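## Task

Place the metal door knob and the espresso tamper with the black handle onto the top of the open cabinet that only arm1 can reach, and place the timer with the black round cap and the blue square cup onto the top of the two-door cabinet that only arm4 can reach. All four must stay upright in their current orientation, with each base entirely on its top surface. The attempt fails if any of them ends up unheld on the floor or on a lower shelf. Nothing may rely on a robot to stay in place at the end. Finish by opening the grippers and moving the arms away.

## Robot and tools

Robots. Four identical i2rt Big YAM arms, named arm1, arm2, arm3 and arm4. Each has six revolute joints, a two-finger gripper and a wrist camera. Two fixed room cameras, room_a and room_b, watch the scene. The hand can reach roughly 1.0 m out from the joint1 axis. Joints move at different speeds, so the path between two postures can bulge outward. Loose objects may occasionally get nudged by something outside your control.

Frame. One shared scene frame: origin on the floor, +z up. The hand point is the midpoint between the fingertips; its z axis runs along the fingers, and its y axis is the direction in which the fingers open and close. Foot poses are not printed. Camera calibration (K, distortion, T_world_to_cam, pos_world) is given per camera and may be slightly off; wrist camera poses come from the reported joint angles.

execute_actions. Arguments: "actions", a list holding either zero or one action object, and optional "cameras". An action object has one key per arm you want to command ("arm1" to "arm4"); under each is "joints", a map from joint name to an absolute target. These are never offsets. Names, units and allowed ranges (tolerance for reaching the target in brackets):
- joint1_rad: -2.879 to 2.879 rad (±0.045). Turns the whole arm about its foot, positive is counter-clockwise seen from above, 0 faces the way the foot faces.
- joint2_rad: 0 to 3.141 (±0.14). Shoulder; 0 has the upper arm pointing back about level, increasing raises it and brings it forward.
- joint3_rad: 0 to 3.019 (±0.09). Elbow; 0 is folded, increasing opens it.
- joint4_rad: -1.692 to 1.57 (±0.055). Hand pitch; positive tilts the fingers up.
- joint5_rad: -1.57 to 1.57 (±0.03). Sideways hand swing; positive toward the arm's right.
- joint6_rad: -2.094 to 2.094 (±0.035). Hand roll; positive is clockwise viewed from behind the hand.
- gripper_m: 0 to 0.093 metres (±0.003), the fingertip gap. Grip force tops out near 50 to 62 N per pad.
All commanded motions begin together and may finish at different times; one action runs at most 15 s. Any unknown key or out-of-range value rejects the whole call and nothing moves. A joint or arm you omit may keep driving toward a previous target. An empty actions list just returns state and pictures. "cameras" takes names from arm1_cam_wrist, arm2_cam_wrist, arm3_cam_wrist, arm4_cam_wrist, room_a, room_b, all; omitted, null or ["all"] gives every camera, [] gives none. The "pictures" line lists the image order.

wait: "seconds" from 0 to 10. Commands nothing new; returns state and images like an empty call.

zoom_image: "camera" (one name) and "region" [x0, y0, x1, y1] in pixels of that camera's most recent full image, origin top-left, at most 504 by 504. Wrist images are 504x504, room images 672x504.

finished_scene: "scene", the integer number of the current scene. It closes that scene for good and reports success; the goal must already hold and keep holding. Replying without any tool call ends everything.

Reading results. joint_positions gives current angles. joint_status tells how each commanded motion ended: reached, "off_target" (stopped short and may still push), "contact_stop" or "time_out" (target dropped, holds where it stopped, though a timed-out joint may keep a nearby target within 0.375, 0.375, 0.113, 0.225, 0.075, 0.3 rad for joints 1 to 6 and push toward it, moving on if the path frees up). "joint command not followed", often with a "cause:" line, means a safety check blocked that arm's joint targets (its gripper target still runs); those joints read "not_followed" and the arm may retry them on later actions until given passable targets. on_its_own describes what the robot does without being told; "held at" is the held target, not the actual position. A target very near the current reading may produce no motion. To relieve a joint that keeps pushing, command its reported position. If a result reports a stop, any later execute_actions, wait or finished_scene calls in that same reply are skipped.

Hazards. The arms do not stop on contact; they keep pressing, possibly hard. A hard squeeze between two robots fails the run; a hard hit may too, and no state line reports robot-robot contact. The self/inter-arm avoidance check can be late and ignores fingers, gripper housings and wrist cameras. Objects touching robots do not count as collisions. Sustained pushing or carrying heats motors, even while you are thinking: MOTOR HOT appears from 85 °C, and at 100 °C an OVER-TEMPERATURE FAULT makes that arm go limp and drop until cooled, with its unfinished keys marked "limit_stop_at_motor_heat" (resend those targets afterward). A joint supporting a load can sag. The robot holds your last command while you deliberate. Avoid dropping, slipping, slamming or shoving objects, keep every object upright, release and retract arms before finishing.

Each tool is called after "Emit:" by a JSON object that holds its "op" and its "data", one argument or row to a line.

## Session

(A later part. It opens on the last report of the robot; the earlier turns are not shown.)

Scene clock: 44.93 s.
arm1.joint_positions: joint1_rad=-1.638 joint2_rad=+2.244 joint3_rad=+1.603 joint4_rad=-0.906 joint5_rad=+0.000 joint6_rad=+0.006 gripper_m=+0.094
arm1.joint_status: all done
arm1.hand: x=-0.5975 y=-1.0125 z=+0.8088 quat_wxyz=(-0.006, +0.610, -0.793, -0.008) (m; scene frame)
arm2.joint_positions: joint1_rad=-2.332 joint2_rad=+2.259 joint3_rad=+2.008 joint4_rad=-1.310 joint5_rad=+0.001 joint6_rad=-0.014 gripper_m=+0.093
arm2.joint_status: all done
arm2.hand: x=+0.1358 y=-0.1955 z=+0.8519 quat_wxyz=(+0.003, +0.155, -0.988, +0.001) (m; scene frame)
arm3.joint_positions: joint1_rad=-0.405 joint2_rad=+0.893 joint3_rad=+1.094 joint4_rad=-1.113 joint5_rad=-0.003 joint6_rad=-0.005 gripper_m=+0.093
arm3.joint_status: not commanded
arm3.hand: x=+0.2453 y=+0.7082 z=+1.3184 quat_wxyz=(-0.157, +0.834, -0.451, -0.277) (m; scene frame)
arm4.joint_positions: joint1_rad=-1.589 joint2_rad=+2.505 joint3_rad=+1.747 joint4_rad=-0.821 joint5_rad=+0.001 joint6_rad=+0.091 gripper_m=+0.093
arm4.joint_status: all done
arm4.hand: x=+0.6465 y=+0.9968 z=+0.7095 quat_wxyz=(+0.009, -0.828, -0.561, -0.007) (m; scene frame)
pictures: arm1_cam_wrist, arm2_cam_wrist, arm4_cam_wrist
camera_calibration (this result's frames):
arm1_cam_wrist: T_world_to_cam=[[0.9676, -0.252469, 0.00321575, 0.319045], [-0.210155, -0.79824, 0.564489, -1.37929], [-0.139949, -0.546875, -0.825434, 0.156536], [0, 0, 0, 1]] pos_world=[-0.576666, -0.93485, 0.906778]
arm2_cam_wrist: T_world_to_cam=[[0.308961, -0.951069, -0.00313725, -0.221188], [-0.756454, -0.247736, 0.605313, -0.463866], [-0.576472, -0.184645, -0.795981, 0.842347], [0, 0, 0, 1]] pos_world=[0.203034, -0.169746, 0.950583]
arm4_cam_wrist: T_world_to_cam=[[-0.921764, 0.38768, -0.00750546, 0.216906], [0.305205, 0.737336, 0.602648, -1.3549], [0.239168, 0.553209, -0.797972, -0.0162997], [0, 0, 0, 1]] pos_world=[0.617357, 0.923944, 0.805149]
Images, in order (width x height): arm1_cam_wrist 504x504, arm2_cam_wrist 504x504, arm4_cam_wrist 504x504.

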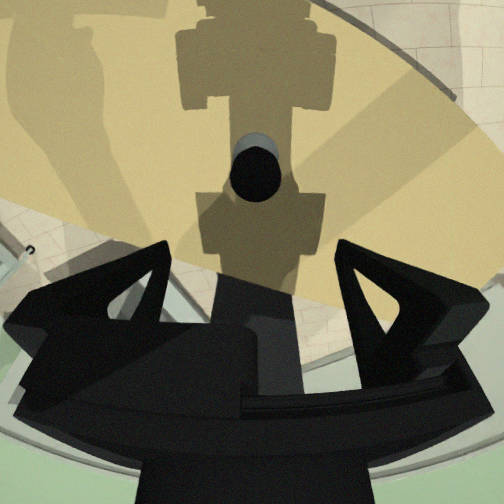

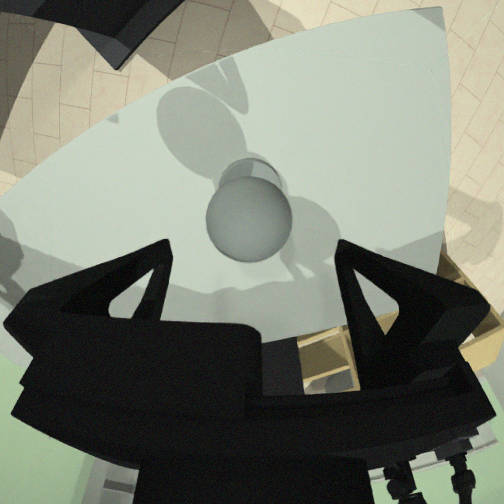

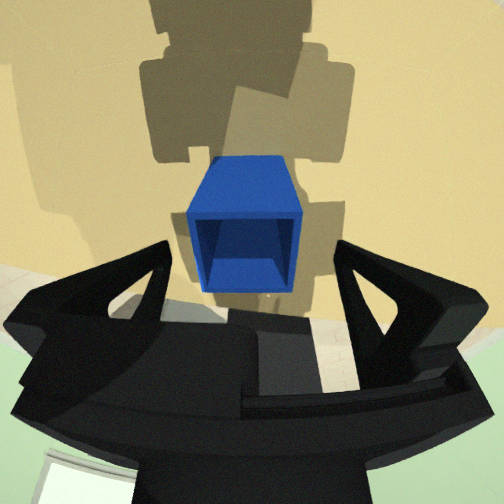

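Emit:
{"op": "execute_actions", "data": {
  "actions": [
    {"arm1":{"joints":{"joint2_rad":2.475,"joint3_rad":1.68,"joint4_rad":-0.735}},"arm2":{"joints":{"joint2_rad":2.305,"joint3_rad":1.955,"joint4_rad":-1.19}},"arm4":{"joints":{"joint1_rad":-1.572,"joint2_rad":2.565,"joint3_rad":1.785,"joint4_rad":-0.745}}}
  ],
  "cameras": ["arm1_cam_wrist","arm2_cam_wrist","arm4_cam_wrist"]
}}

Scene clock: 46.40 s.
arm1.joint_positions: joint1_rad=-1.638 joint2_rad=+2.471 joint3_rad=+1.664 joint4_rad=-0.752 joint5_rad=+0.000 joint6_rad=+0.006 gripper_m=+0.094
arm1.joint_status: all done
arm1.hand: x=-0.5970 y=-1.0077 z=+0.6901 quat_wxyz=(-0.001, +0.610, -0.793, -0.005) (m; scene frame)
arm2.joint_positions: joint1_rad=-2.332 joint2_rad=+2.303 joint3_rad=+1.955 joint4_rad=-1.200 joint5_rad=+0.001 joint6_rad=-0.014 gripper_m=+0.093
arm2.joint_status: all done
arm2.hand: x=+0.1381 y=-0.1947 z=+0.8037 quat_wxyz=(-0.004, +0.155, -0.988, +0.000) (m; scene frame)
arm3.joint_positions: joint1_rad=-0.405 joint2_rad=+0.893 joint3_rad=+1.094 joint4_rad=-1.113 joint5_rad=-0.003 joint6_rad=-0.005 gripper_m=+0.093
arm3.joint_status: not commanded
arm3.hand: x=+0.2453 y=+0.7082 z=+1.3184 quat_wxyz=(-0.157, +0.834, -0.451, -0.277) (m; scene frame)
arm4.joint_positions: joint1_rad=-1.585 joint2_rad=+2.578 joint3_rad=+1.756 joint4_rad=-0.758 joint5_rad=+0.001 joint6_rad=+0.091 gripper_m=+0.093
arm4.joint_status: all done
arm4.hand: x=+0.6507 y=+1.0020 z=+0.6671 quat_wxyz=(+0.009, -0.826, -0.563, -0.007) (m; scene frame)
pictures: arm1_cam_wrist, arm2_cam_wrist, arm4_cam_wrist
camera_calibration (this result's frames):
arm1_cam_wrist: T_world_to_cam=[[0.967625, -0.252373, 0.00324124, 0.320259], [-0.208584, -0.79237, 0.573273, -1.30758], [-0.14211, -0.555389, -0.819358, 0.0471119], [0, 0, 0, 1]] pos_world=[-0.575934, -0.929094, 0.787162]
arm2_cam_wrist: T_world_to_cam=[[0.308995, -0.951059, -0.00290073, -0.221551], [-0.764333, -0.250141, 0.594327, -0.4233], [-0.565966, -0.181427, -0.804218, 0.811312], [0, 0, 0, 1]] pos_world=[0.204091, -0.169399, 0.903408]
arm4_cam_wrist: T_world_to_cam=[[-0.923382, 0.383809, -0.00756255, 0.223406], [0.302073, 0.738613, 0.602663, -1.33372], [0.236893, 0.554203, -0.79796, -0.0535542], [0, 0, 0, 1]] pos_world=[0.621857, 0.92904, 0.76274]
Images, in order (width x height): arm1_cam_wrist 504x504, arm2_cam_wrist 504x504, arm4_cam_wrist 504x504.

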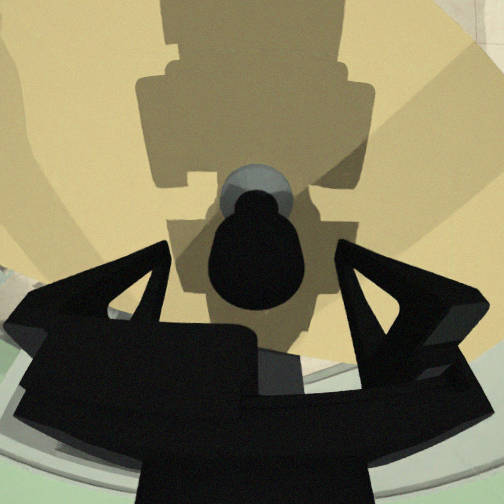

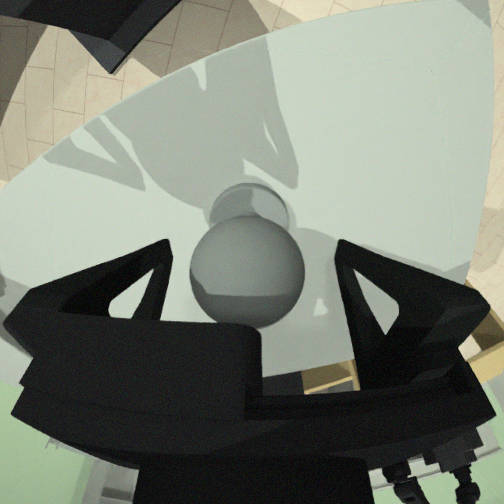

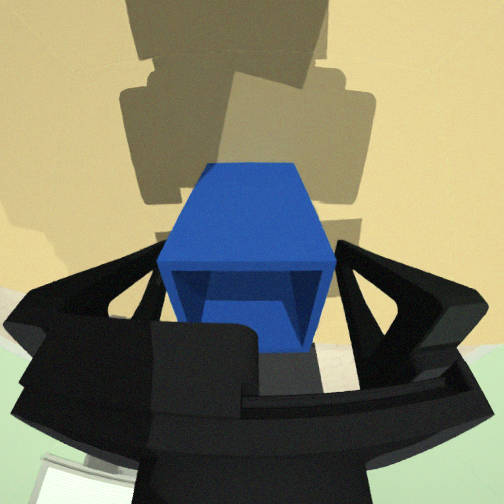

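Emit:
{"op": "execute_actions", "data": {
  "actions": [
    {"arm1":{"joints":{"joint2_rad":2.5}},"arm2":{"joints":{"gripper_m":0.03}},"arm4":{"joints":{"gripper_m":0.03}}}
  ],
  "cameras": ["arm1_cam_wrist","arm2_cam_wrist","arm4_cam_wrist"]
}}

Scene clock: 47.10 s.
arm1.joint_positions: joint1_rad=-1.638 joint2_rad=+2.471 joint3_rad=+1.664 joint4_rad=-0.752 joint5_rad=+0.000 joint6_rad=+0.006 gripper_m=+0.094
arm1.joint_status: all done
arm1.hand: x=-0.5970 y=-1.0079 z=+0.6898 quat_wxyz=(-0.001, +0.610, -0.793, -0.005) (m; scene frame)
arm2.joint_positions: joint1_rad=-2.332 joint2_rad=+2.303 joint3_rad=+1.955 joint4_rad=-1.199 joint5_rad=+0.000 joint6_rad=-0.013 gripper_m=+0.053
arm2.joint_status: gripper_m off_target (ended at +0.053, target +0.030)
arm2.hand: x=+0.1382 y=-0.1946 z=+0.8037 quat_wxyz=(-0.004, +0.154, -0.988, -0.001) (m; scene frame)
arm3.joint_positions: joint1_rad=-0.405 joint2_rad=+0.893 joint3_rad=+1.094 joint4_rad=-1.113 joint5_rad=-0.003 joint6_rad=-0.005 gripper_m=+0.093
arm3.joint_status: not commanded
arm3.hand: x=+0.2453 y=+0.7082 z=+1.3184 quat_wxyz=(-0.157, +0.834, -0.451, -0.277) (m; scene frame)
arm4.joint_positions: joint1_rad=-1.585 joint2_rad=+2.578 joint3_rad=+1.756 joint4_rad=-0.757 joint5_rad=+0.001 joint6_rad=+0.091 gripper_m=+0.053
arm4.joint_status: gripper_m off_target (ended at +0.053, target +0.030)
arm4.hand: x=+0.6507 y=+1.0018 z=+0.6671 quat_wxyz=(+0.008, -0.826, -0.563, -0.007) (m; scene frame)
pictures: arm1_cam_wrist, arm2_cam_wrist, arm4_cam_wrist
camera_calibration (this result's frames):
arm1_cam_wrist: T_world_to_cam=[[0.967626, -0.252369, 0.00324213, 0.320264], [-0.208527, -0.792159, 0.573586, -1.30752], [-0.142187, -0.555692, -0.819139, 0.046346], [0, 0, 0, 1]] pos_world=[-0.575959, -0.929185, 0.7869]
arm2_cam_wrist: T_world_to_cam=[[0.308639, -0.951172, -0.00366034, -0.220784], [-0.76451, -0.250356, 0.594008, -0.422984], [-0.56592, -0.180535, -0.804451, 0.811723], [0, 0, 0, 1]] pos_world=[0.204137, -0.169355, 0.903439]
arm4_cam_wrist: T_world_to_cam=[[-0.92367, 0.383103, -0.00804208, 0.224706], [0.301411, 0.739348, 0.602093, -1.3335], [0.23661, 0.553711, -0.798386, -0.052489], [0, 0, 0, 1]] pos_world=[0.621906, 0.9289, 0.762792]
Images, in order (width x height): arm1_cam_wrist 504x504, arm2_cam_wrist 504x504, arm4_cam_wrist 504x504.

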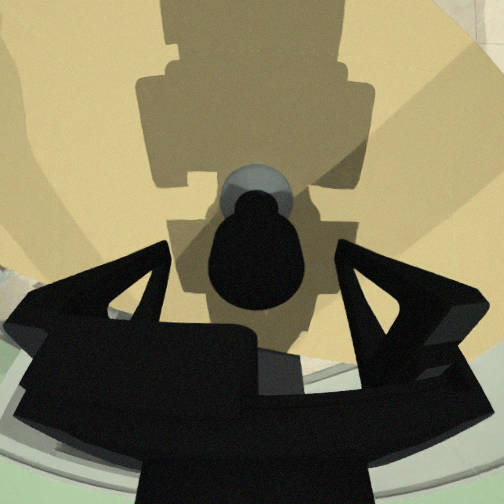

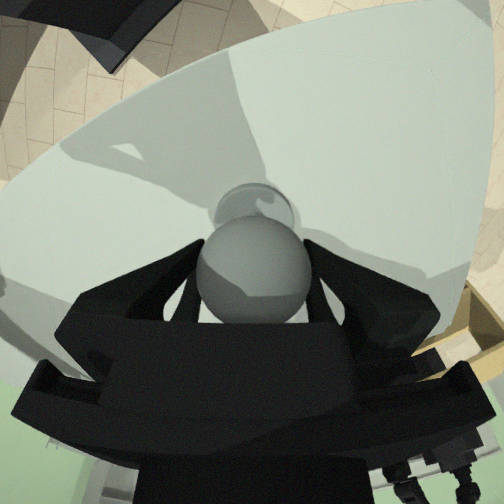

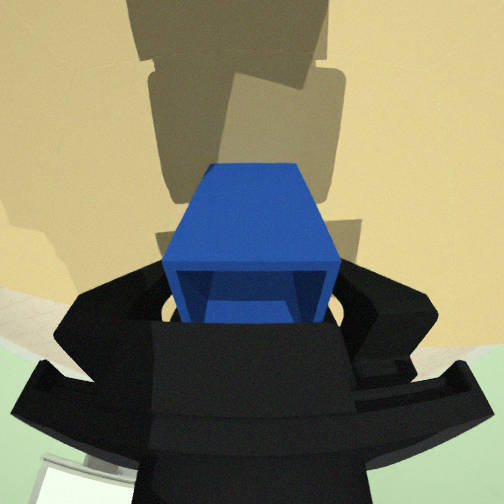

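Emit:
{"op": "execute_actions", "data": {
  "actions": [
    {"arm1":{"joints":{"joint2_rad":2.48,"joint3_rad":1.635,"joint4_rad":-0.72}},"arm2":{"joints":{"joint2_rad":1.9,"joint3_rad":1.74,"joint4_rad":-1.38}},"arm4":{"joints":{"joint2_rad":2.05,"joint4_rad":-1.25}}}
  ],
  "cameras": ["arm1_cam_wrist","arm2_cam_wrist","arm4_cam_wrist"]
}}

Scene clock: 48.97 s.
arm1.joint_positions: joint1_rad=-1.638 joint2_rad=+2.471 joint3_rad=+1.645 joint4_rad=-0.737 joint5_rad=+0.000 joint6_rad=+0.006 gripper_m=+0.094
arm1.joint_status: all done
arm1.hand: x=-0.5985 y=-1.0136 z=+0.6852 quat_wxyz=(+0.000, +0.610, -0.793, -0.004) (m; scene frame)
arm2.joint_positions: joint1_rad=-2.332 joint2_rad=+1.904 joint3_rad=+1.726 joint4_rad=-1.374 joint5_rad=+0.000 joint6_rad=-0.013 gripper_m=+0.053
arm2.joint_status: all done
arm2.hand: x=+0.0449 y=-0.2232 z=+0.9669 quat_wxyz=(-0.002, +0.154, -0.988, +0.000) (m; scene frame)
arm3.joint_positions: joint1_rad=-0.405 joint2_rad=+0.893 joint3_rad=+1.094 joint4_rad=-1.113 joint5_rad=-0.003 joint6_rad=-0.005 gripper_m=+0.093
arm3.joint_status: not commanded
arm3.hand: x=+0.2453 y=+0.7082 z=+1.3184 quat_wxyz=(-0.157, +0.834, -0.451, -0.277) (m; scene frame)
arm4.joint_positions: joint1_rad=-1.585 joint2_rad=+2.075 joint3_rad=+1.763 joint4_rad=-1.240 joint5_rad=+0.001 joint6_rad=+0.091 gripper_m=+0.053
arm4.joint_status: all done
arm4.hand: x=+0.6515 y=+1.0011 z=+0.9835 quat_wxyz=(+0.000, -0.826, -0.563, +0.003) (m; scene frame)
pictures: arm1_cam_wrist, arm2_cam_wrist, arm4_cam_wrist
camera_calibration (this result's frames):
arm1_cam_wrist: T_world_to_cam=[[0.967633, -0.252342, 0.0032492, 0.320321], [-0.208074, -0.790464, 0.576083, -1.30944], [-0.142801, -0.558113, -0.817385, 0.0351148], [0, 0, 0, 1]] pos_world=[-0.577399, -0.934637, 0.782007]
arm2_cam_wrist: T_world_to_cam=[[0.308621, -0.951178, -0.0037568, -0.218527], [-0.761247, -0.24936, 0.598601, -0.602722], [-0.570312, -0.181881, -0.801039, 0.881621], [0, 0, 0, 1]] pos_world=[0.111421, -0.197803, 1.06618]
arm4_cam_wrist: T_world_to_cam=[[-0.92377, 0.38279, -0.0109627, 0.231454], [0.305771, 0.754534, 0.580674, -1.5206], [0.230548, 0.533058, -0.814062, 0.240401], [0, 0, 0, 1]] pos_world=[0.623342, 0.9306, 1.08121]
Images, in order (width x height): arm1_cam_wrist 504x504, arm2_cam_wrist 504x504, arm4_cam_wrist 504x504.

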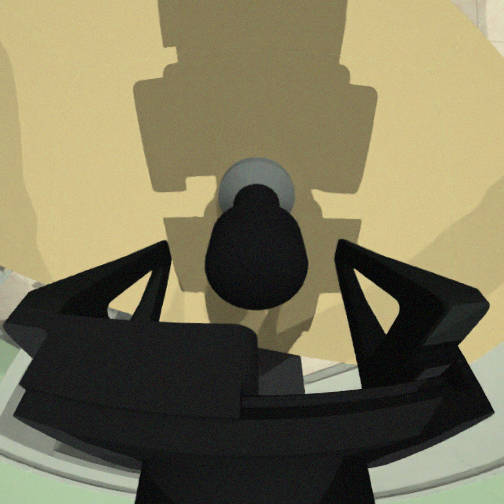

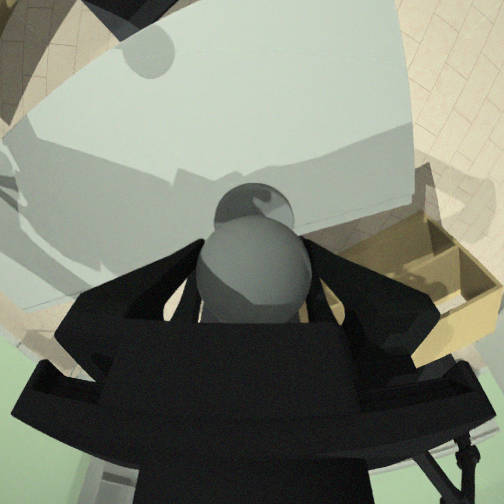

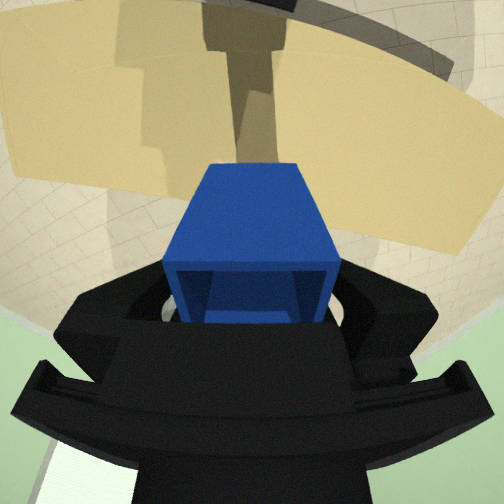

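Emit:
{"op": "execute_actions", "data": {
  "actions": [
    {"arm1":{"joints":{"joint2_rad":2.515,"joint4_rad":-0.68}},"arm2":{"joints":{"joint1_rad":-1.0}},"arm4":{"joints":{"joint1_rad":-0.3}}}
  ],
  "cameras": ["arm1_cam_wrist"]
}}

Scene clock: 50.83 s.
arm1.joint_positions: joint1_rad=-1.638 joint2_rad=+2.488 joint3_rad=+1.645 joint4_rad=-0.698 joint5_rad=+0.000 joint6_rad=+0.006 gripper_m=+0.094
arm1.joint_status: all done
arm1.hand: x=-0.5978 y=-1.0103 z=+0.6750 quat_wxyz=(-0.008, +0.610, -0.793, -0.010) (m; scene frame)
arm2.joint_positions: joint1_rad=-0.991 joint2_rad=+1.909 joint3_rad=+1.726 joint4_rad=-1.374 joint5_rad=-0.003 joint6_rad=-0.013 gripper_m=+0.053
arm2.joint_status: all done
arm2.hand: x=-0.5594 y=+0.1938 z=+0.9717 quat_wxyz=(+0.003, +0.735, -0.678, -0.010) (m; scene frame)
arm3.joint_positions: joint1_rad=-0.405 joint2_rad=+0.893 joint3_rad=+1.094 joint4_rad=-1.113 joint5_rad=-0.003 joint6_rad=-0.005 gripper_m=+0.093
arm3.joint_status: not commanded
arm3.hand: x=+0.2453 y=+0.7082 z=+1.3184 quat_wxyz=(-0.157, +0.834, -0.451, -0.277) (m; scene frame)
arm4.joint_positions: joint1_rad=-0.290 joint2_rad=+2.075 joint3_rad=+1.763 joint4_rad=-1.240 joint5_rad=-0.002 joint6_rad=+0.088 gripper_m=+0.053
arm4.joint_status: all done
arm4.hand: x=+1.3650 y=+1.2725 z=+0.9882 quat_wxyz=(-0.008, -0.318, -0.948, -0.006) (m; scene frame)
pictures: arm1_cam_wrist
camera_calibration (this result's frames):
arm1_cam_wrist: T_world_to_cam=[[0.967583, -0.252531, 0.00319881, 0.320237], [-0.211154, -0.801965, 0.558808, -1.30265], [-0.138551, -0.541369, -0.829291, 0.05622], [0, 0, 0, 1]] pos_world=[-0.577127, -0.933378, 0.773532]
Images, in order (width x height): arm1_cam_wrist 504x504.

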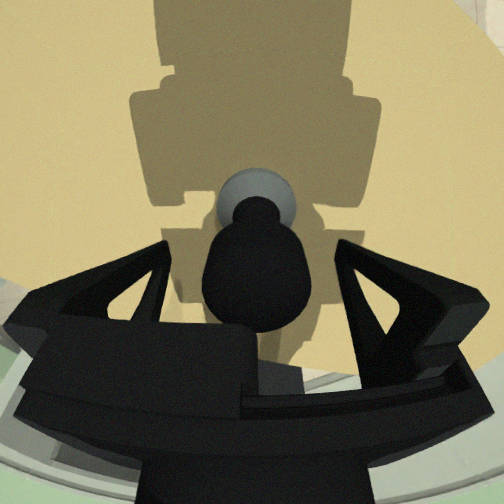

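Emit:
{"op": "execute_actions", "data": {
  "actions": [
    {"arm1":{"joints":{"joint2_rad":2.488,"gripper_m":0.02}},"arm2":{"joints":{"joint1_rad":-0.4}},"arm4":{"joints":{"joint1_rad":0.3}}}
  ],
  "cameras": []
}}

Emit:
{"op": "execute_actions", "data": {
  "actions": [
    {"arm1":{"joints":{"joint2_rad":1.95,"joint4_rad":-1.23}},"arm2":{"joints":{"joint1_rad":0.5}},"arm4":{"joints":{"joint1_rad":0.7,"joint2_rad":2.2,"joint3_rad":1.71,"joint4_rad":-1.03}}}
  ],
  "cameras": ["arm1_cam_wrist","arm4_cam_wrist","room_b"]
}}

Scene clock: 52.57 s.
arm1.joint_positions: joint1_rad=-1.638 joint2_rad=+2.488 joint3_rad=+1.645 joint4_rad=-0.696 joint5_rad=+0.001 joint6_rad=+0.006 gripper_m=+0.044
arm1.joint_status: gripper_m off_target (ended at +0.044, target +0.020); the others done
arm1.hand: x=-0.5974 y=-1.0098 z=+0.6750 quat_wxyz=(-0.010, +0.610, -0.793, -0.011) (m; scene frame)
arm2.joint_positions: joint1_rad=-0.404 joint2_rad=+1.909 joint3_rad=+1.726 joint4_rad=-1.374 joint5_rad=-0.002 joint6_rad=-0.013 gripper_m=+0.053
arm2.joint_status: all done
arm2.hand: x=-0.8787 y=+0.0735 z=+0.9769 quat_wxyz=(+0.003, +0.900, -0.437, -0.012) (m; scene frame)
arm3.joint_positions: joint1_rad=-0.405 joint2_rad=+0.893 joint3_rad=+1.094 joint4_rad=-1.113 joint5_rad=-0.003 joint6_rad=-0.005 gripper_m=+0.093
arm3.joint_status: not commanded
arm3.hand: x=+0.2453 y=+0.7082 z=+1.3184 quat_wxyz=(-0.157, +0.834, -0.451, -0.277) (m; scene frame)
arm4.joint_positions: joint1_rad=+0.297 joint2_rad=+2.075 joint3_rad=+1.763 joint4_rad=-1.240 joint5_rad=-0.002 joint6_rad=+0.087 gripper_m=+0.053
arm4.joint_status: all done
arm4.hand: x=+1.4611 y=+1.6259 z=+0.9933 quat_wxyz=(-0.010, -0.029, -0.999, -0.009) (m; scene frame)
pictures: none
No camera images: the call's "cameras" was empty. Leave "cameras" out to get every camera's image.

Scene clock: 54.27 s.
arm1.joint_positions: joint1_rad=-1.638 joint2_rad=+1.975 joint3_rad=+1.620 joint4_rad=-1.214 joint5_rad=+0.001 joint6_rad=+0.006 gripper_m=+0.044
arm1.joint_status: all done
arm1.hand: x=-0.6039 y=-1.0420 z=+0.9729 quat_wxyz=(+0.002, +0.610, -0.793, -0.001) (m; scene frame)
arm2.joint_positions: joint1_rad=+0.504 joint2_rad=+1.909 joint3_rad=+1.726 joint4_rad=-1.374 joint5_rad=-0.003 joint6_rad=-0.013 gripper_m=+0.053
arm2.joint_status: all done
arm2.hand: x=-1.1102 y=-0.3902 z=+0.9821 quat_wxyz=(+0.003, +1.000, +0.002, -0.014) (m; scene frame)
arm3.joint_positions: joint1_rad=-0.405 joint2_rad=+0.893 joint3_rad=+1.094 joint4_rad=-1.113 joint5_rad=-0.003 joint6_rad=-0.005 gripper_m=+0.093
arm3.joint_status: not commanded
arm3.hand: x=+0.2453 y=+0.7082 z=+1.3184 quat_wxyz=(-0.157, +0.834, -0.451, -0.277) (m; scene frame)
arm4.joint_positions: joint1_rad=+0.695 joint2_rad=+2.228 joint3_rad=+1.687 joint4_rad=-1.042 joint5_rad=-0.002 joint6_rad=+0.087 gripper_m=+0.053
arm4.joint_status: all done
arm4.hand: x=+1.4041 y=+1.8707 z=+0.8771 quat_wxyz=(+0.004, +0.169, -0.986, -0.006) (m; scene frame)
pictures: arm1_cam_wrist, arm4_cam_wrist, room_b
camera_calibration (this result's frames):
arm1_cam_wrist: T_world_to_cam=[[0.967644, -0.25228, 0.00440836, 0.316309], [-0.207746, -0.786673, 0.581367, -1.49973], [-0.143199, -0.563472, -0.81363, 0.24416], [0, 0, 0, 1]] pos_world=[-0.582673, -0.962418, 1.06915]
arm4_cam_wrist: T_world_to_cam=[[0.314541, -0.948825, -0.0281983, 1.36016], [-0.76117, -0.269859, 0.589743, 1.06136], [-0.567172, -0.164034, -0.807099, 1.93475], [0, 0, 0, 1]] pos_world=[1.47739, 1.89433, 0.973955]
Images, in order (width x height): arm1_cam_wrist 504x504, arm4_cam_wrist 504x504, room_b 672x504.

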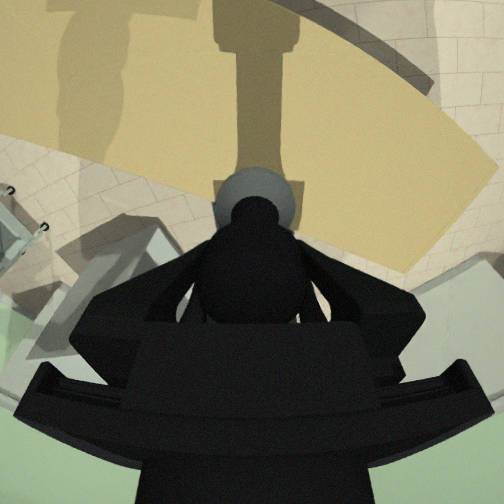

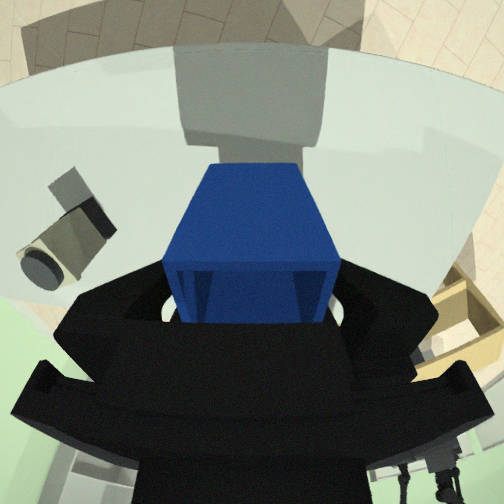

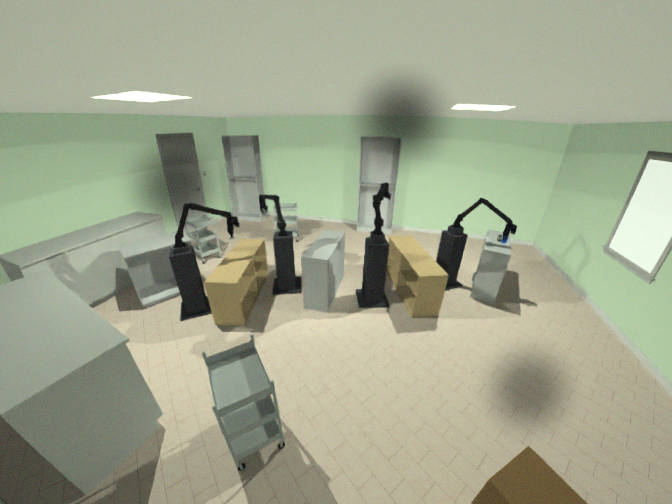

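Emit:
{"op": "execute_actions", "data": {
  "actions": [
    {"arm1":{"joints":{"joint1_rad":-0.5}},"arm4":{"joints":{"joint2_rad":2.28,"joint4_rad":-0.94}}}
  ],
  "cameras": []
}}

Emit:
{"op": "execute_actions", "data": {
  "actions": [
    {"arm1":{"joints":{"joint1_rad":0.72}},"arm2":{"joints":{"joint1_rad":1.95,"joint2_rad":2.1,"joint3_rad":1.65,"joint4_rad":-1.1}},"arm4":{"joints":{"joint2_rad":2.33}}}
  ]
}}

Scene clock: 56.27 s.
arm1.joint_positions: joint1_rad=-0.497 joint2_rad=+1.975 joint3_rad=+1.620 joint4_rad=-1.214 joint5_rad=-0.002 joint6_rad=+0.005 gripper_m=+0.044
arm1.joint_status: all done
arm1.hand: x=-1.2115 y=-1.2412 z=+0.9775 quat_wxyz=(+0.003, +0.941, -0.337, -0.004) (m; scene frame)
arm2.joint_positions: joint1_rad=+0.504 joint2_rad=+1.909 joint3_rad=+1.726 joint4_rad=-1.374 joint5_rad=-0.003 joint6_rad=-0.013 gripper_m=+0.053
arm2.joint_status: not commanded
arm2.hand: x=-1.1102 y=-0.3902 z=+0.9821 quat_wxyz=(+0.003, +1.000, +0.002, -0.014) (m; scene frame)
arm3.joint_positions: joint1_rad=-0.405 joint2_rad=+0.893 joint3_rad=+1.094 joint4_rad=-1.113 joint5_rad=-0.003 joint6_rad=-0.005 gripper_m=+0.093
arm3.joint_status: not commanded
arm3.hand: x=+0.2453 y=+0.7082 z=+1.3184 quat_wxyz=(-0.157, +0.834, -0.451, -0.277) (m; scene frame)
arm4.joint_positions: joint1_rad=+0.695 joint2_rad=+2.299 joint3_rad=+1.687 joint4_rad=-0.953 joint5_rad=-0.002 joint6_rad=+0.087 gripper_m=+0.053
arm4.joint_status: all done
arm4.hand: x=+1.4106 y=+1.8743 z=+0.8333 quat_wxyz=(-0.004, +0.169, -0.986, -0.009) (m; scene frame)
pictures: none
No camera images: the call's "cameras" was empty. Leave "cameras" out to get every camera's image.

Scene clock: 58.13 s.
arm1.joint_positions: joint1_rad=+0.724 joint2_rad=+1.975 joint3_rad=+1.620 joint4_rad=-1.214 joint5_rad=-0.002 joint6_rad=+0.005 gripper_m=+0.044
arm1.joint_status: all done
arm1.hand: x=-1.2604 y=-1.9185 z=+0.9794 quat_wxyz=(+0.002, +0.965, +0.264, -0.004) (m; scene frame)
arm2.joint_positions: joint1_rad=+1.960 joint2_rad=+2.136 joint3_rad=+1.642 joint4_rad=-1.094 joint5_rad=-0.003 joint6_rad=-0.013 gripper_m=+0.053
arm2.joint_status: all done
arm2.hand: x=-0.5979 y=-1.0053 z=+0.8135 quat_wxyz=(-0.008, +0.745, +0.667, +0.001) (m; scene frame)
arm3.joint_positions: joint1_rad=-0.405 joint2_rad=+0.893 joint3_rad=+1.094 joint4_rad=-1.113 joint5_rad=-0.003 joint6_rad=-0.005 gripper_m=+0.093
arm3.joint_status: not commanded
arm3.hand: x=+0.2453 y=+0.7082 z=+1.3184 quat_wxyz=(-0.157, +0.834, -0.451, -0.277) (m; scene frame)
arm4.joint_positions: joint1_rad=+0.695 joint2_rad=+2.323 joint3_rad=+1.688 joint4_rad=-0.949 joint5_rad=-0.001 joint6_rad=+0.087 gripper_m=+0.053
arm4.joint_status: all done
arm4.hand: x=+1.4070 y=+1.8726 z=+0.8192 quat_wxyz=(+0.005, +0.169, -0.986, -0.006) (m; scene frame)
pictures: arm1_cam_wrist, arm2_cam_wrist, arm3_cam_wrist, arm4_cam_wrist, room_a, room_b
camera_calibration (this result's frames):
arm1_cam_wrist: T_world_to_cam=[[-0.512479, 0.858656, 0.00868371, 0.992017], [0.706647, 0.415966, 0.572383, 1.13917], [0.487868, 0.299471, -0.81994, 2.1187], [0, 0, 0, 1]] pos_world=[-1.33025, -1.96015, 1.07655]
arm2_cam_wrist: T_world_to_cam=[[-0.994239, 0.106968, 0.00676183, -0.488441], [0.0888225, 0.786984, 0.610547, 0.345093], [0.0599878, 0.60763, -0.791952, 1.41306], [0, 0, 0, 1]] pos_world=[-0.601046, -1.07795, 0.911684]
arm3_cam_wrist: T_world_to_cam=[[0.830157, 0.557041, 0.0233455, -0.628237], [0.557461, -0.829984, -0.0190761, 0.480762], [0.00875021, 0.0288504, -0.999545, 1.4167], [0, 0, 0, 1]] pos_world=[0.241132, 0.708106, 1.4399]
arm4_cam_wrist: T_world_to_cam=[[0.314551, -0.948869, -0.0265603, 1.35807], [-0.760922, -0.268777, 0.590557, 1.09515], [-0.5675, -0.16555, -0.806559, 1.89282], [0, 0, 0, 1]] pos_world=[1.48032, 1.89633, 0.915988]
Images, in order (width x height): arm1_cam_wrist 504x504, arm2_cam_wrist 504x504, arm3_cam_wrist 504x504, arm4_cam_wrist 504x504, room_a 672x504, room_b 672x504.

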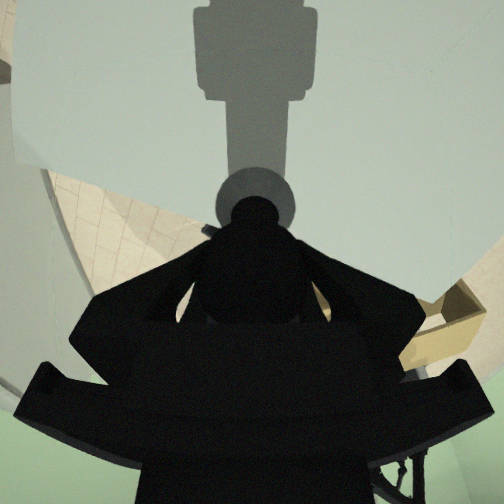

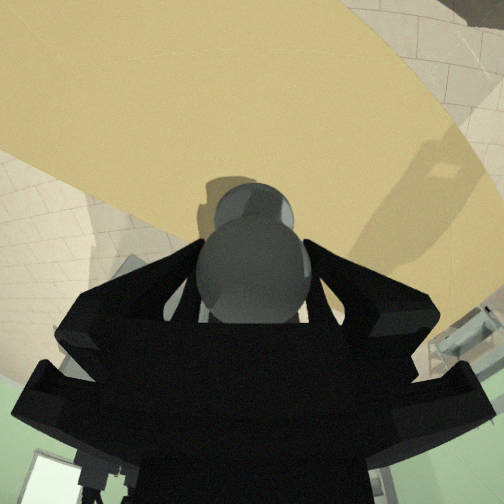

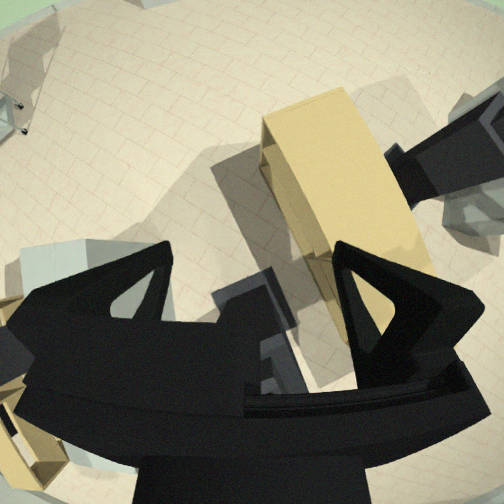

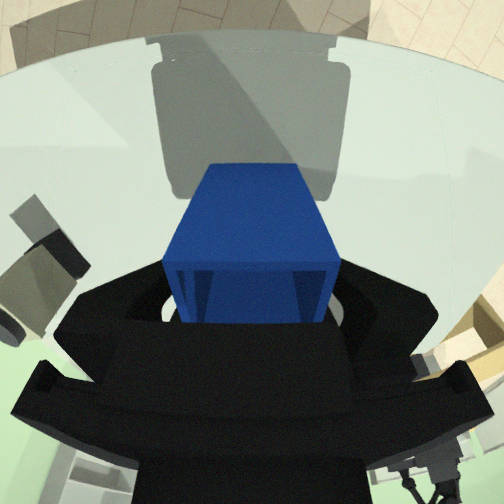

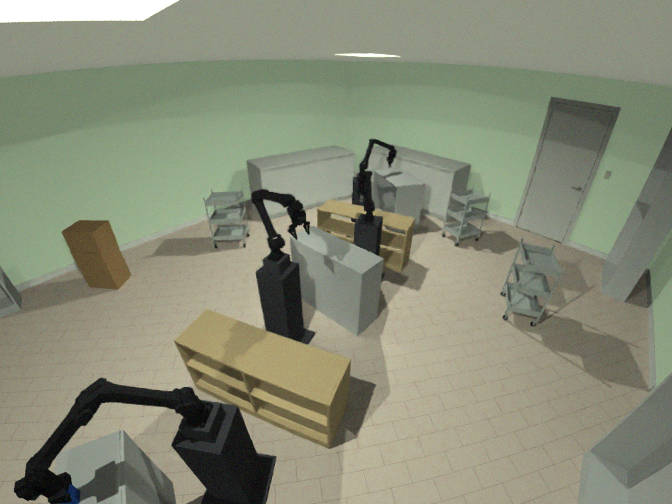

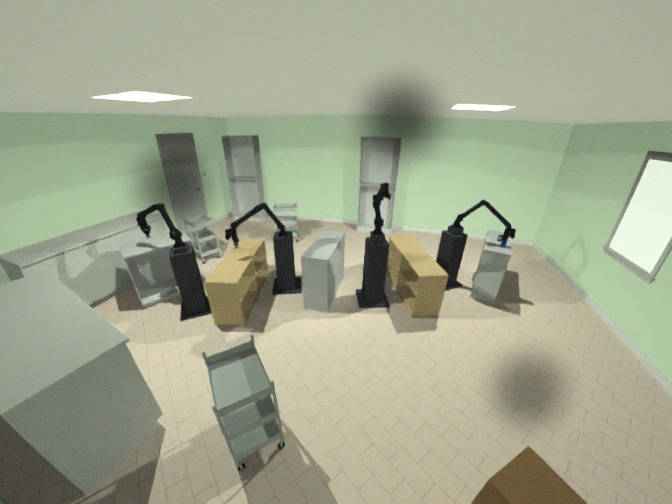

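Emit:
{"op": "execute_actions", "data": {
  "actions": [
    {"arm1":{"joints":{"joint2_rad":2.13,"joint4_rad":-1.0}},"arm2":{"joints":{"joint2_rad":2.32,"joint4_rad":-0.81}},"arm4":{"joints":{"joint2_rad":2.323,"gripper_m":0.093}}}
  ],
  "cameras": ["arm1_cam_wrist","arm4_cam_wrist"]
}}

Scene clock: 59.50 s.
arm1.joint_positions: joint1_rad=+0.724 joint2_rad=+2.152 joint3_rad=+1.620 joint4_rad=-1.017 joint5_rad=-0.002 joint6_rad=+0.005 gripper_m=+0.044
arm1.joint_status: all done
arm1.hand: x=-1.2862 y=-1.9337 z=+0.8762 quat_wxyz=(+0.004, +0.964, +0.264, -0.014) (m; scene frame)
arm2.joint_positions: joint1_rad=+1.960 joint2_rad=+2.354 joint3_rad=+1.633 joint4_rad=-0.820 joint5_rad=-0.003 joint6_rad=-0.013 gripper_m=+0.053
arm2.joint_status: all done
arm2.hand: x=-0.6020 y=-1.0232 z=+0.6799 quat_wxyz=(+0.008, +0.745, +0.667, -0.017) (m; scene frame)
arm3.joint_positions: joint1_rad=-0.405 joint2_rad=+0.893 joint3_rad=+1.094 joint4_rad=-1.113 joint5_rad=-0.003 joint6_rad=-0.005 gripper_m=+0.093
arm3.joint_status: not commanded
arm3.hand: x=+0.2453 y=+0.7082 z=+1.3184 quat_wxyz=(-0.157, +0.834, -0.451, -0.277) (m; scene frame)
arm4.joint_positions: joint1_rad=+0.695 joint2_rad=+2.323 joint3_rad=+1.688 joint4_rad=-0.949 joint5_rad=-0.001 joint6_rad=+0.087 gripper_m=+0.093
arm4.joint_status: all done
arm4.hand: x=+1.4068 y=+1.8725 z=+0.8187 quat_wxyz=(+0.005, +0.169, -0.986, -0.005) (m; scene frame)
pictures: arm1_cam_wrist, arm4_cam_wrist
camera_calibration (this result's frames):
arm1_cam_wrist: T_world_to_cam=[[-0.512361, 0.858726, 0.00866682, 0.993074], [0.716058, 0.421623, 0.556323, 1.25988], [0.474075, 0.291244, -0.830921, 2.02716], [0, 0, 0, 1]] pos_world=[-1.35436, -1.97437, 0.974901]
arm4_cam_wrist: T_world_to_cam=[[0.314541, -0.948874, -0.0264795, 1.358], [-0.760509, -0.268597, 0.59117, 1.09386], [-0.568059, -0.165809, -0.806112, 1.89324], [0, 0, 0, 1]] pos_world=[1.48022, 1.8963, 0.915461]
Images, in order (width x height): arm1_cam_wrist 504x504, arm4_cam_wrist 504x504.

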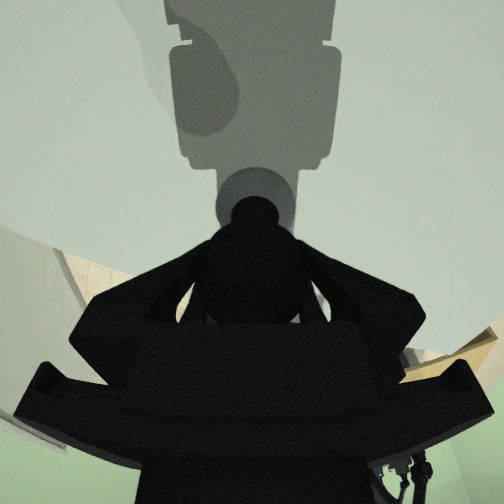

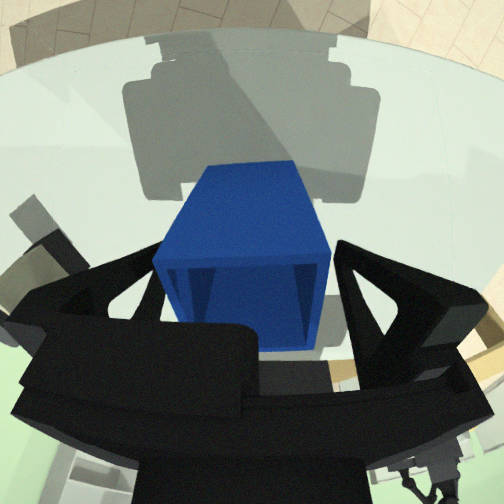

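Emit:
{"op": "execute_actions", "data": {
  "actions": [
    {"arm1":{"joints":{"joint2_rad":2.2,"joint4_rad":-0.94}},"arm2":{"joints":{"joint2_rad":2.385}},"arm4":{"joints":{"joint2_rad":2.1,"joint4_rad":-1.14}}}
  ],
  "cameras": ["arm1_cam_wrist","arm2_cam_wrist","arm4_cam_wrist"]
}}

Scene clock: 60.97 s.
arm1.joint_positions: joint1_rad=+0.724 joint2_rad=+2.204 joint3_rad=+1.620 joint4_rad=-0.957 joint5_rad=-0.002 joint6_rad=+0.005 gripper_m=+0.044
arm1.joint_status: all done
arm1.hand: x=-1.2915 y=-1.9366 z=+0.8456 quat_wxyz=(+0.005, +0.964, +0.264, -0.018) (m; scene frame)
arm2.joint_positions: joint1_rad=+1.960 joint2_rad=+2.385 joint3_rad=+1.633 joint4_rad=-0.819 joint5_rad=-0.003 joint6_rad=-0.013 gripper_m=+0.053
arm2.joint_status: all done
arm2.hand: x=-0.6012 y=-1.0146 z=+0.6612 quat_wxyz=(-0.002, +0.745, +0.667, -0.006) (m; scene frame)
arm3.joint_positions: joint1_rad=-0.405 joint2_rad=+0.893 joint3_rad=+1.094 joint4_rad=-1.113 joint5_rad=-0.003 joint6_rad=-0.005 gripper_m=+0.093
arm3.joint_status: not commanded
arm3.hand: x=+0.2453 y=+0.7082 z=+1.3184 quat_wxyz=(-0.157, +0.834, -0.451, -0.277) (m; scene frame)
arm4.joint_positions: joint1_rad=+0.695 joint2_rad=+2.107 joint3_rad=+1.689 joint4_rad=-1.128 joint5_rad=-0.001 joint6_rad=+0.087 gripper_m=+0.093
arm4.joint_status: all done
arm4.hand: x=+1.4014 y=+1.8682 z=+0.9507 quat_wxyz=(-0.013, +0.169, -0.986, -0.010) (m; scene frame)
pictures: arm1_cam_wrist, arm2_cam_wrist, arm4_cam_wrist
camera_calibration (this result's frames):
arm1_cam_wrist: T_world_to_cam=[[-0.512277, 0.858768, 0.00942033, 0.992717], [0.72062, 0.42385, 0.548688, 1.29861], [0.467203, 0.287869, -0.835974, 1.99398], [0, 0, 0, 1]] pos_world=[-1.35885, -1.97694, 0.945035]
arm2_cam_wrist: T_world_to_cam=[[-0.994251, 0.106845, 0.00705045, -0.490044], [0.0899117, 0.797289, 0.596864, 0.465877], [0.0581509, 0.594066, -0.802311, 1.29029], [0, 0, 0, 1]] pos_world=[-0.604146, -1.0856, 0.760605]
arm4_cam_wrist: T_world_to_cam=[[0.315067, -0.948581, -0.0304294, 1.36162], [-0.780241, -0.277141, 0.560728, 1.08313], [-0.540329, -0.152925, -0.827441, 1.95322], [0, 0, 0, 1]] pos_world=[1.47149, 1.89048, 1.05026]
Images, in order (width x height): arm1_cam_wrist 504x504, arm2_cam_wrist 504x504, arm4_cam_wrist 504x504.

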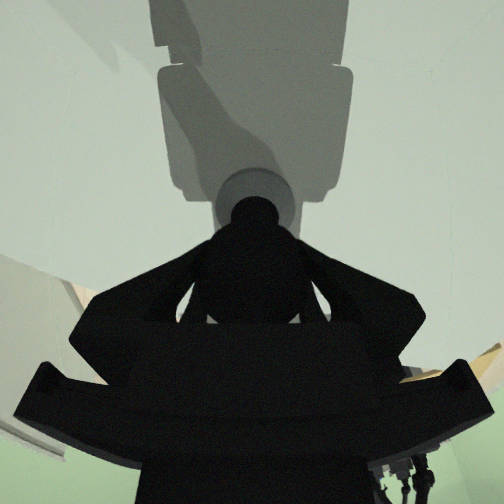

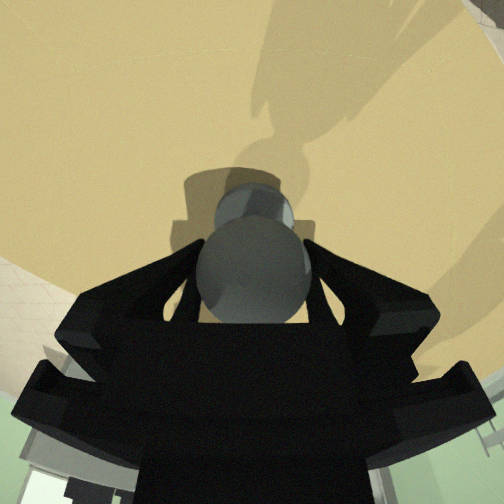

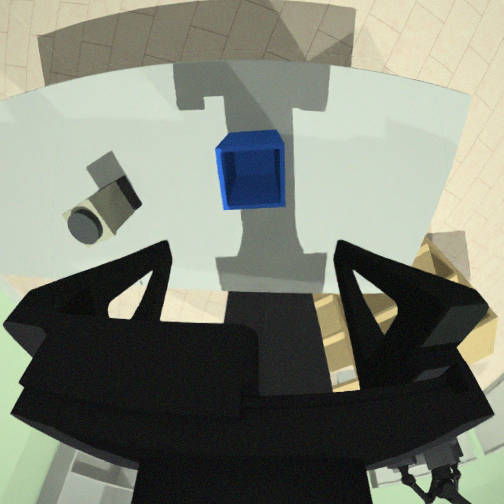

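Emit:
{"op": "execute_actions", "data": {
  "actions": [
    {"arm1":{"joints":{"joint2_rad":2.25}},"arm2":{"joints":{"joint2_rad":2.425}},"arm4":{"joints":{"joint2_rad":1.8,"joint1_rad":0.4}}}
  ],
  "cameras": ["arm1_cam_wrist","arm2_cam_wrist"]
}}

Scene clock: 62.53 s.
arm1.joint_positions: joint1_rad=+0.724 joint2_rad=+2.205 joint3_rad=+1.620 joint4_rad=-0.957 joint5_rad=-0.002 joint6_rad=+0.005 gripper_m=+0.044
arm1.joint_status: all done
arm1.hand: x=-1.2913 y=-1.9365 z=+0.8446 quat_wxyz=(+0.005, +0.964, +0.264, -0.017) (m; scene frame)
arm2.joint_positions: joint1_rad=+1.958 joint2_rad=+2.403 joint3_rad=+1.633 joint4_rad=-0.818 joint5_rad=-0.002 joint6_rad=-0.013 gripper_m=+0.053
arm2.joint_status: all done
arm2.hand: x=-0.6018 y=-1.0097 z=+0.6507 quat_wxyz=(-0.008, +0.746, +0.666, +0.000) (m; scene frame)
arm3.joint_positions: joint1_rad=-0.405 joint2_rad=+0.893 joint3_rad=+1.094 joint4_rad=-1.113 joint5_rad=-0.003 joint6_rad=-0.005 gripper_m=+0.093
arm3.joint_status: not commanded
arm3.hand: x=+0.2453 y=+0.7082 z=+1.3184 quat_wxyz=(-0.157, +0.834, -0.451, -0.277) (m; scene frame)
arm4.joint_positions: joint1_rad=+0.398 joint2_rad=+1.813 joint3_rad=+1.689 joint4_rad=-1.130 joint5_rad=+0.002 joint6_rad=+0.087 gripper_m=+0.093
arm4.joint_status: all done
arm4.hand: x=+1.4578 y=+1.6870 z=+1.1287 quat_wxyz=(-0.157, +0.019, -0.987, -0.023) (m; scene frame)
pictures: arm1_cam_wrist, arm2_cam_wrist
camera_calibration (this result's frames):
arm1_cam_wrist: T_world_to_cam=[[-0.512288, 0.858762, 0.00942189, 0.992697], [0.719902, 0.423418, 0.549963, 1.29604], [0.468298, 0.288522, -0.835136, 1.99502], [0, 0, 0, 1]] pos_world=[-1.35874, -1.97687, 0.94399]
arm2_cam_wrist: T_world_to_cam=[[-0.994063, 0.108455, 0.00868568, -0.490397], [0.0912356, 0.78741, 0.60964, 0.450758], [0.0592795, 0.606813, -0.792631, 1.28619], [0, 0, 0, 1]] pos_world=[-0.604855, -1.08222, 0.748932]
Images, in order (width x height): arm1_cam_wrist 504x504, arm2_cam_wrist 504x504.

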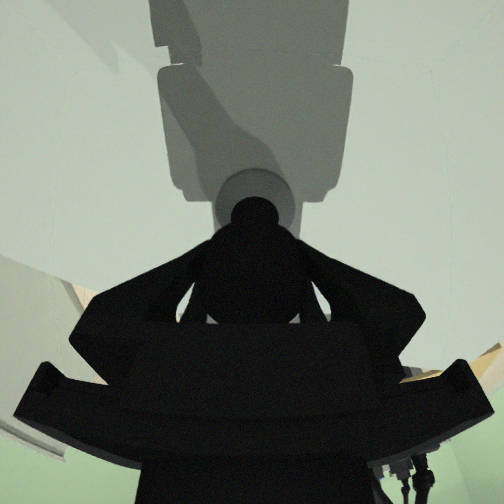

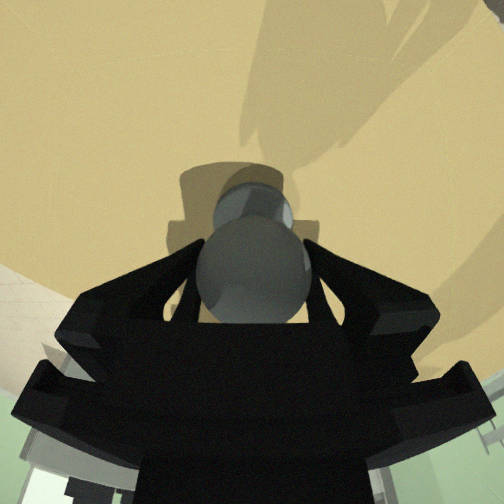

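Emit:
{"op": "execute_actions", "data": {
  "actions": [
    {"arm1":{"joints":{"joint2_rad":2.285}},"arm2":{"joints":{"joint2_rad":2.403,"gripper_m":0.093}}}
  ],
  "cameras": ["arm2_cam_wrist"]
}}

Scene clock: 63.23 s.
arm1.joint_positions: joint1_rad=+0.724 joint2_rad=+2.207 joint3_rad=+1.620 joint4_rad=-0.956 joint5_rad=-0.002 joint6_rad=+0.005 gripper_m=+0.044
arm1.joint_status: all done
arm1.hand: x=-1.2911 y=-1.9364 z=+0.8435 quat_wxyz=(+0.005, +0.964, +0.264, -0.017) (m; scene frame)
arm2.joint_positions: joint1_rad=+1.958 joint2_rad=+2.403 joint3_rad=+1.633 joint4_rad=-0.818 joint5_rad=-0.002 joint6_rad=-0.013 gripper_m=+0.093
arm2.joint_status: all done
arm2.hand: x=-0.6018 y=-1.0097 z=+0.6507 quat_wxyz=(-0.008, +0.746, +0.666, +0.000) (m; scene frame)
arm3.joint_positions: joint1_rad=-0.405 joint2_rad=+0.893 joint3_rad=+1.094 joint4_rad=-1.113 joint5_rad=-0.003 joint6_rad=-0.005 gripper_m=+0.093
arm3.joint_status: not commanded
arm3.hand: x=+0.2453 y=+0.7082 z=+1.3184 quat_wxyz=(-0.157, +0.834, -0.451, -0.277) (m; scene frame)
arm4.joint_positions: joint1_rad=+0.398 joint2_rad=+1.813 joint3_rad=+1.689 joint4_rad=-1.130 joint5_rad=+0.002 joint6_rad=+0.087 gripper_m=+0.093
arm4.joint_status: not commanded
arm4.hand: x=+1.4578 y=+1.6870 z=+1.1287 quat_wxyz=(-0.157, +0.019, -0.987, -0.023) (m; scene frame)
pictures: arm2_cam_wrist
camera_calibration (this result's frames):
arm2_cam_wrist: T_world_to_cam=[[-0.994063, 0.108455, 0.00868568, -0.490397], [0.0912356, 0.78741, 0.60964, 0.450758], [0.0592795, 0.606813, -0.792631, 1.28619], [0, 0, 0, 1]] pos_world=[-0.604855, -1.08222, 0.748932]
Images, in order (width x height): arm2_cam_wrist 504x504.

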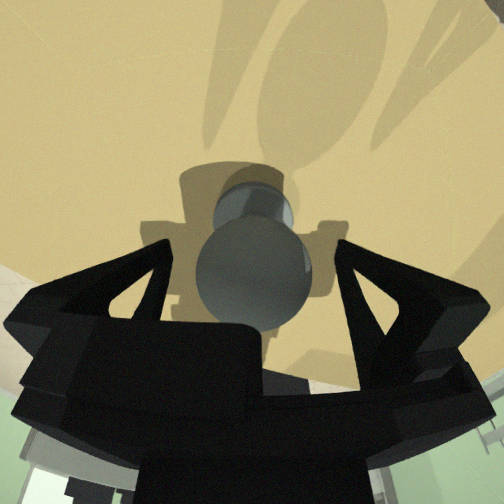

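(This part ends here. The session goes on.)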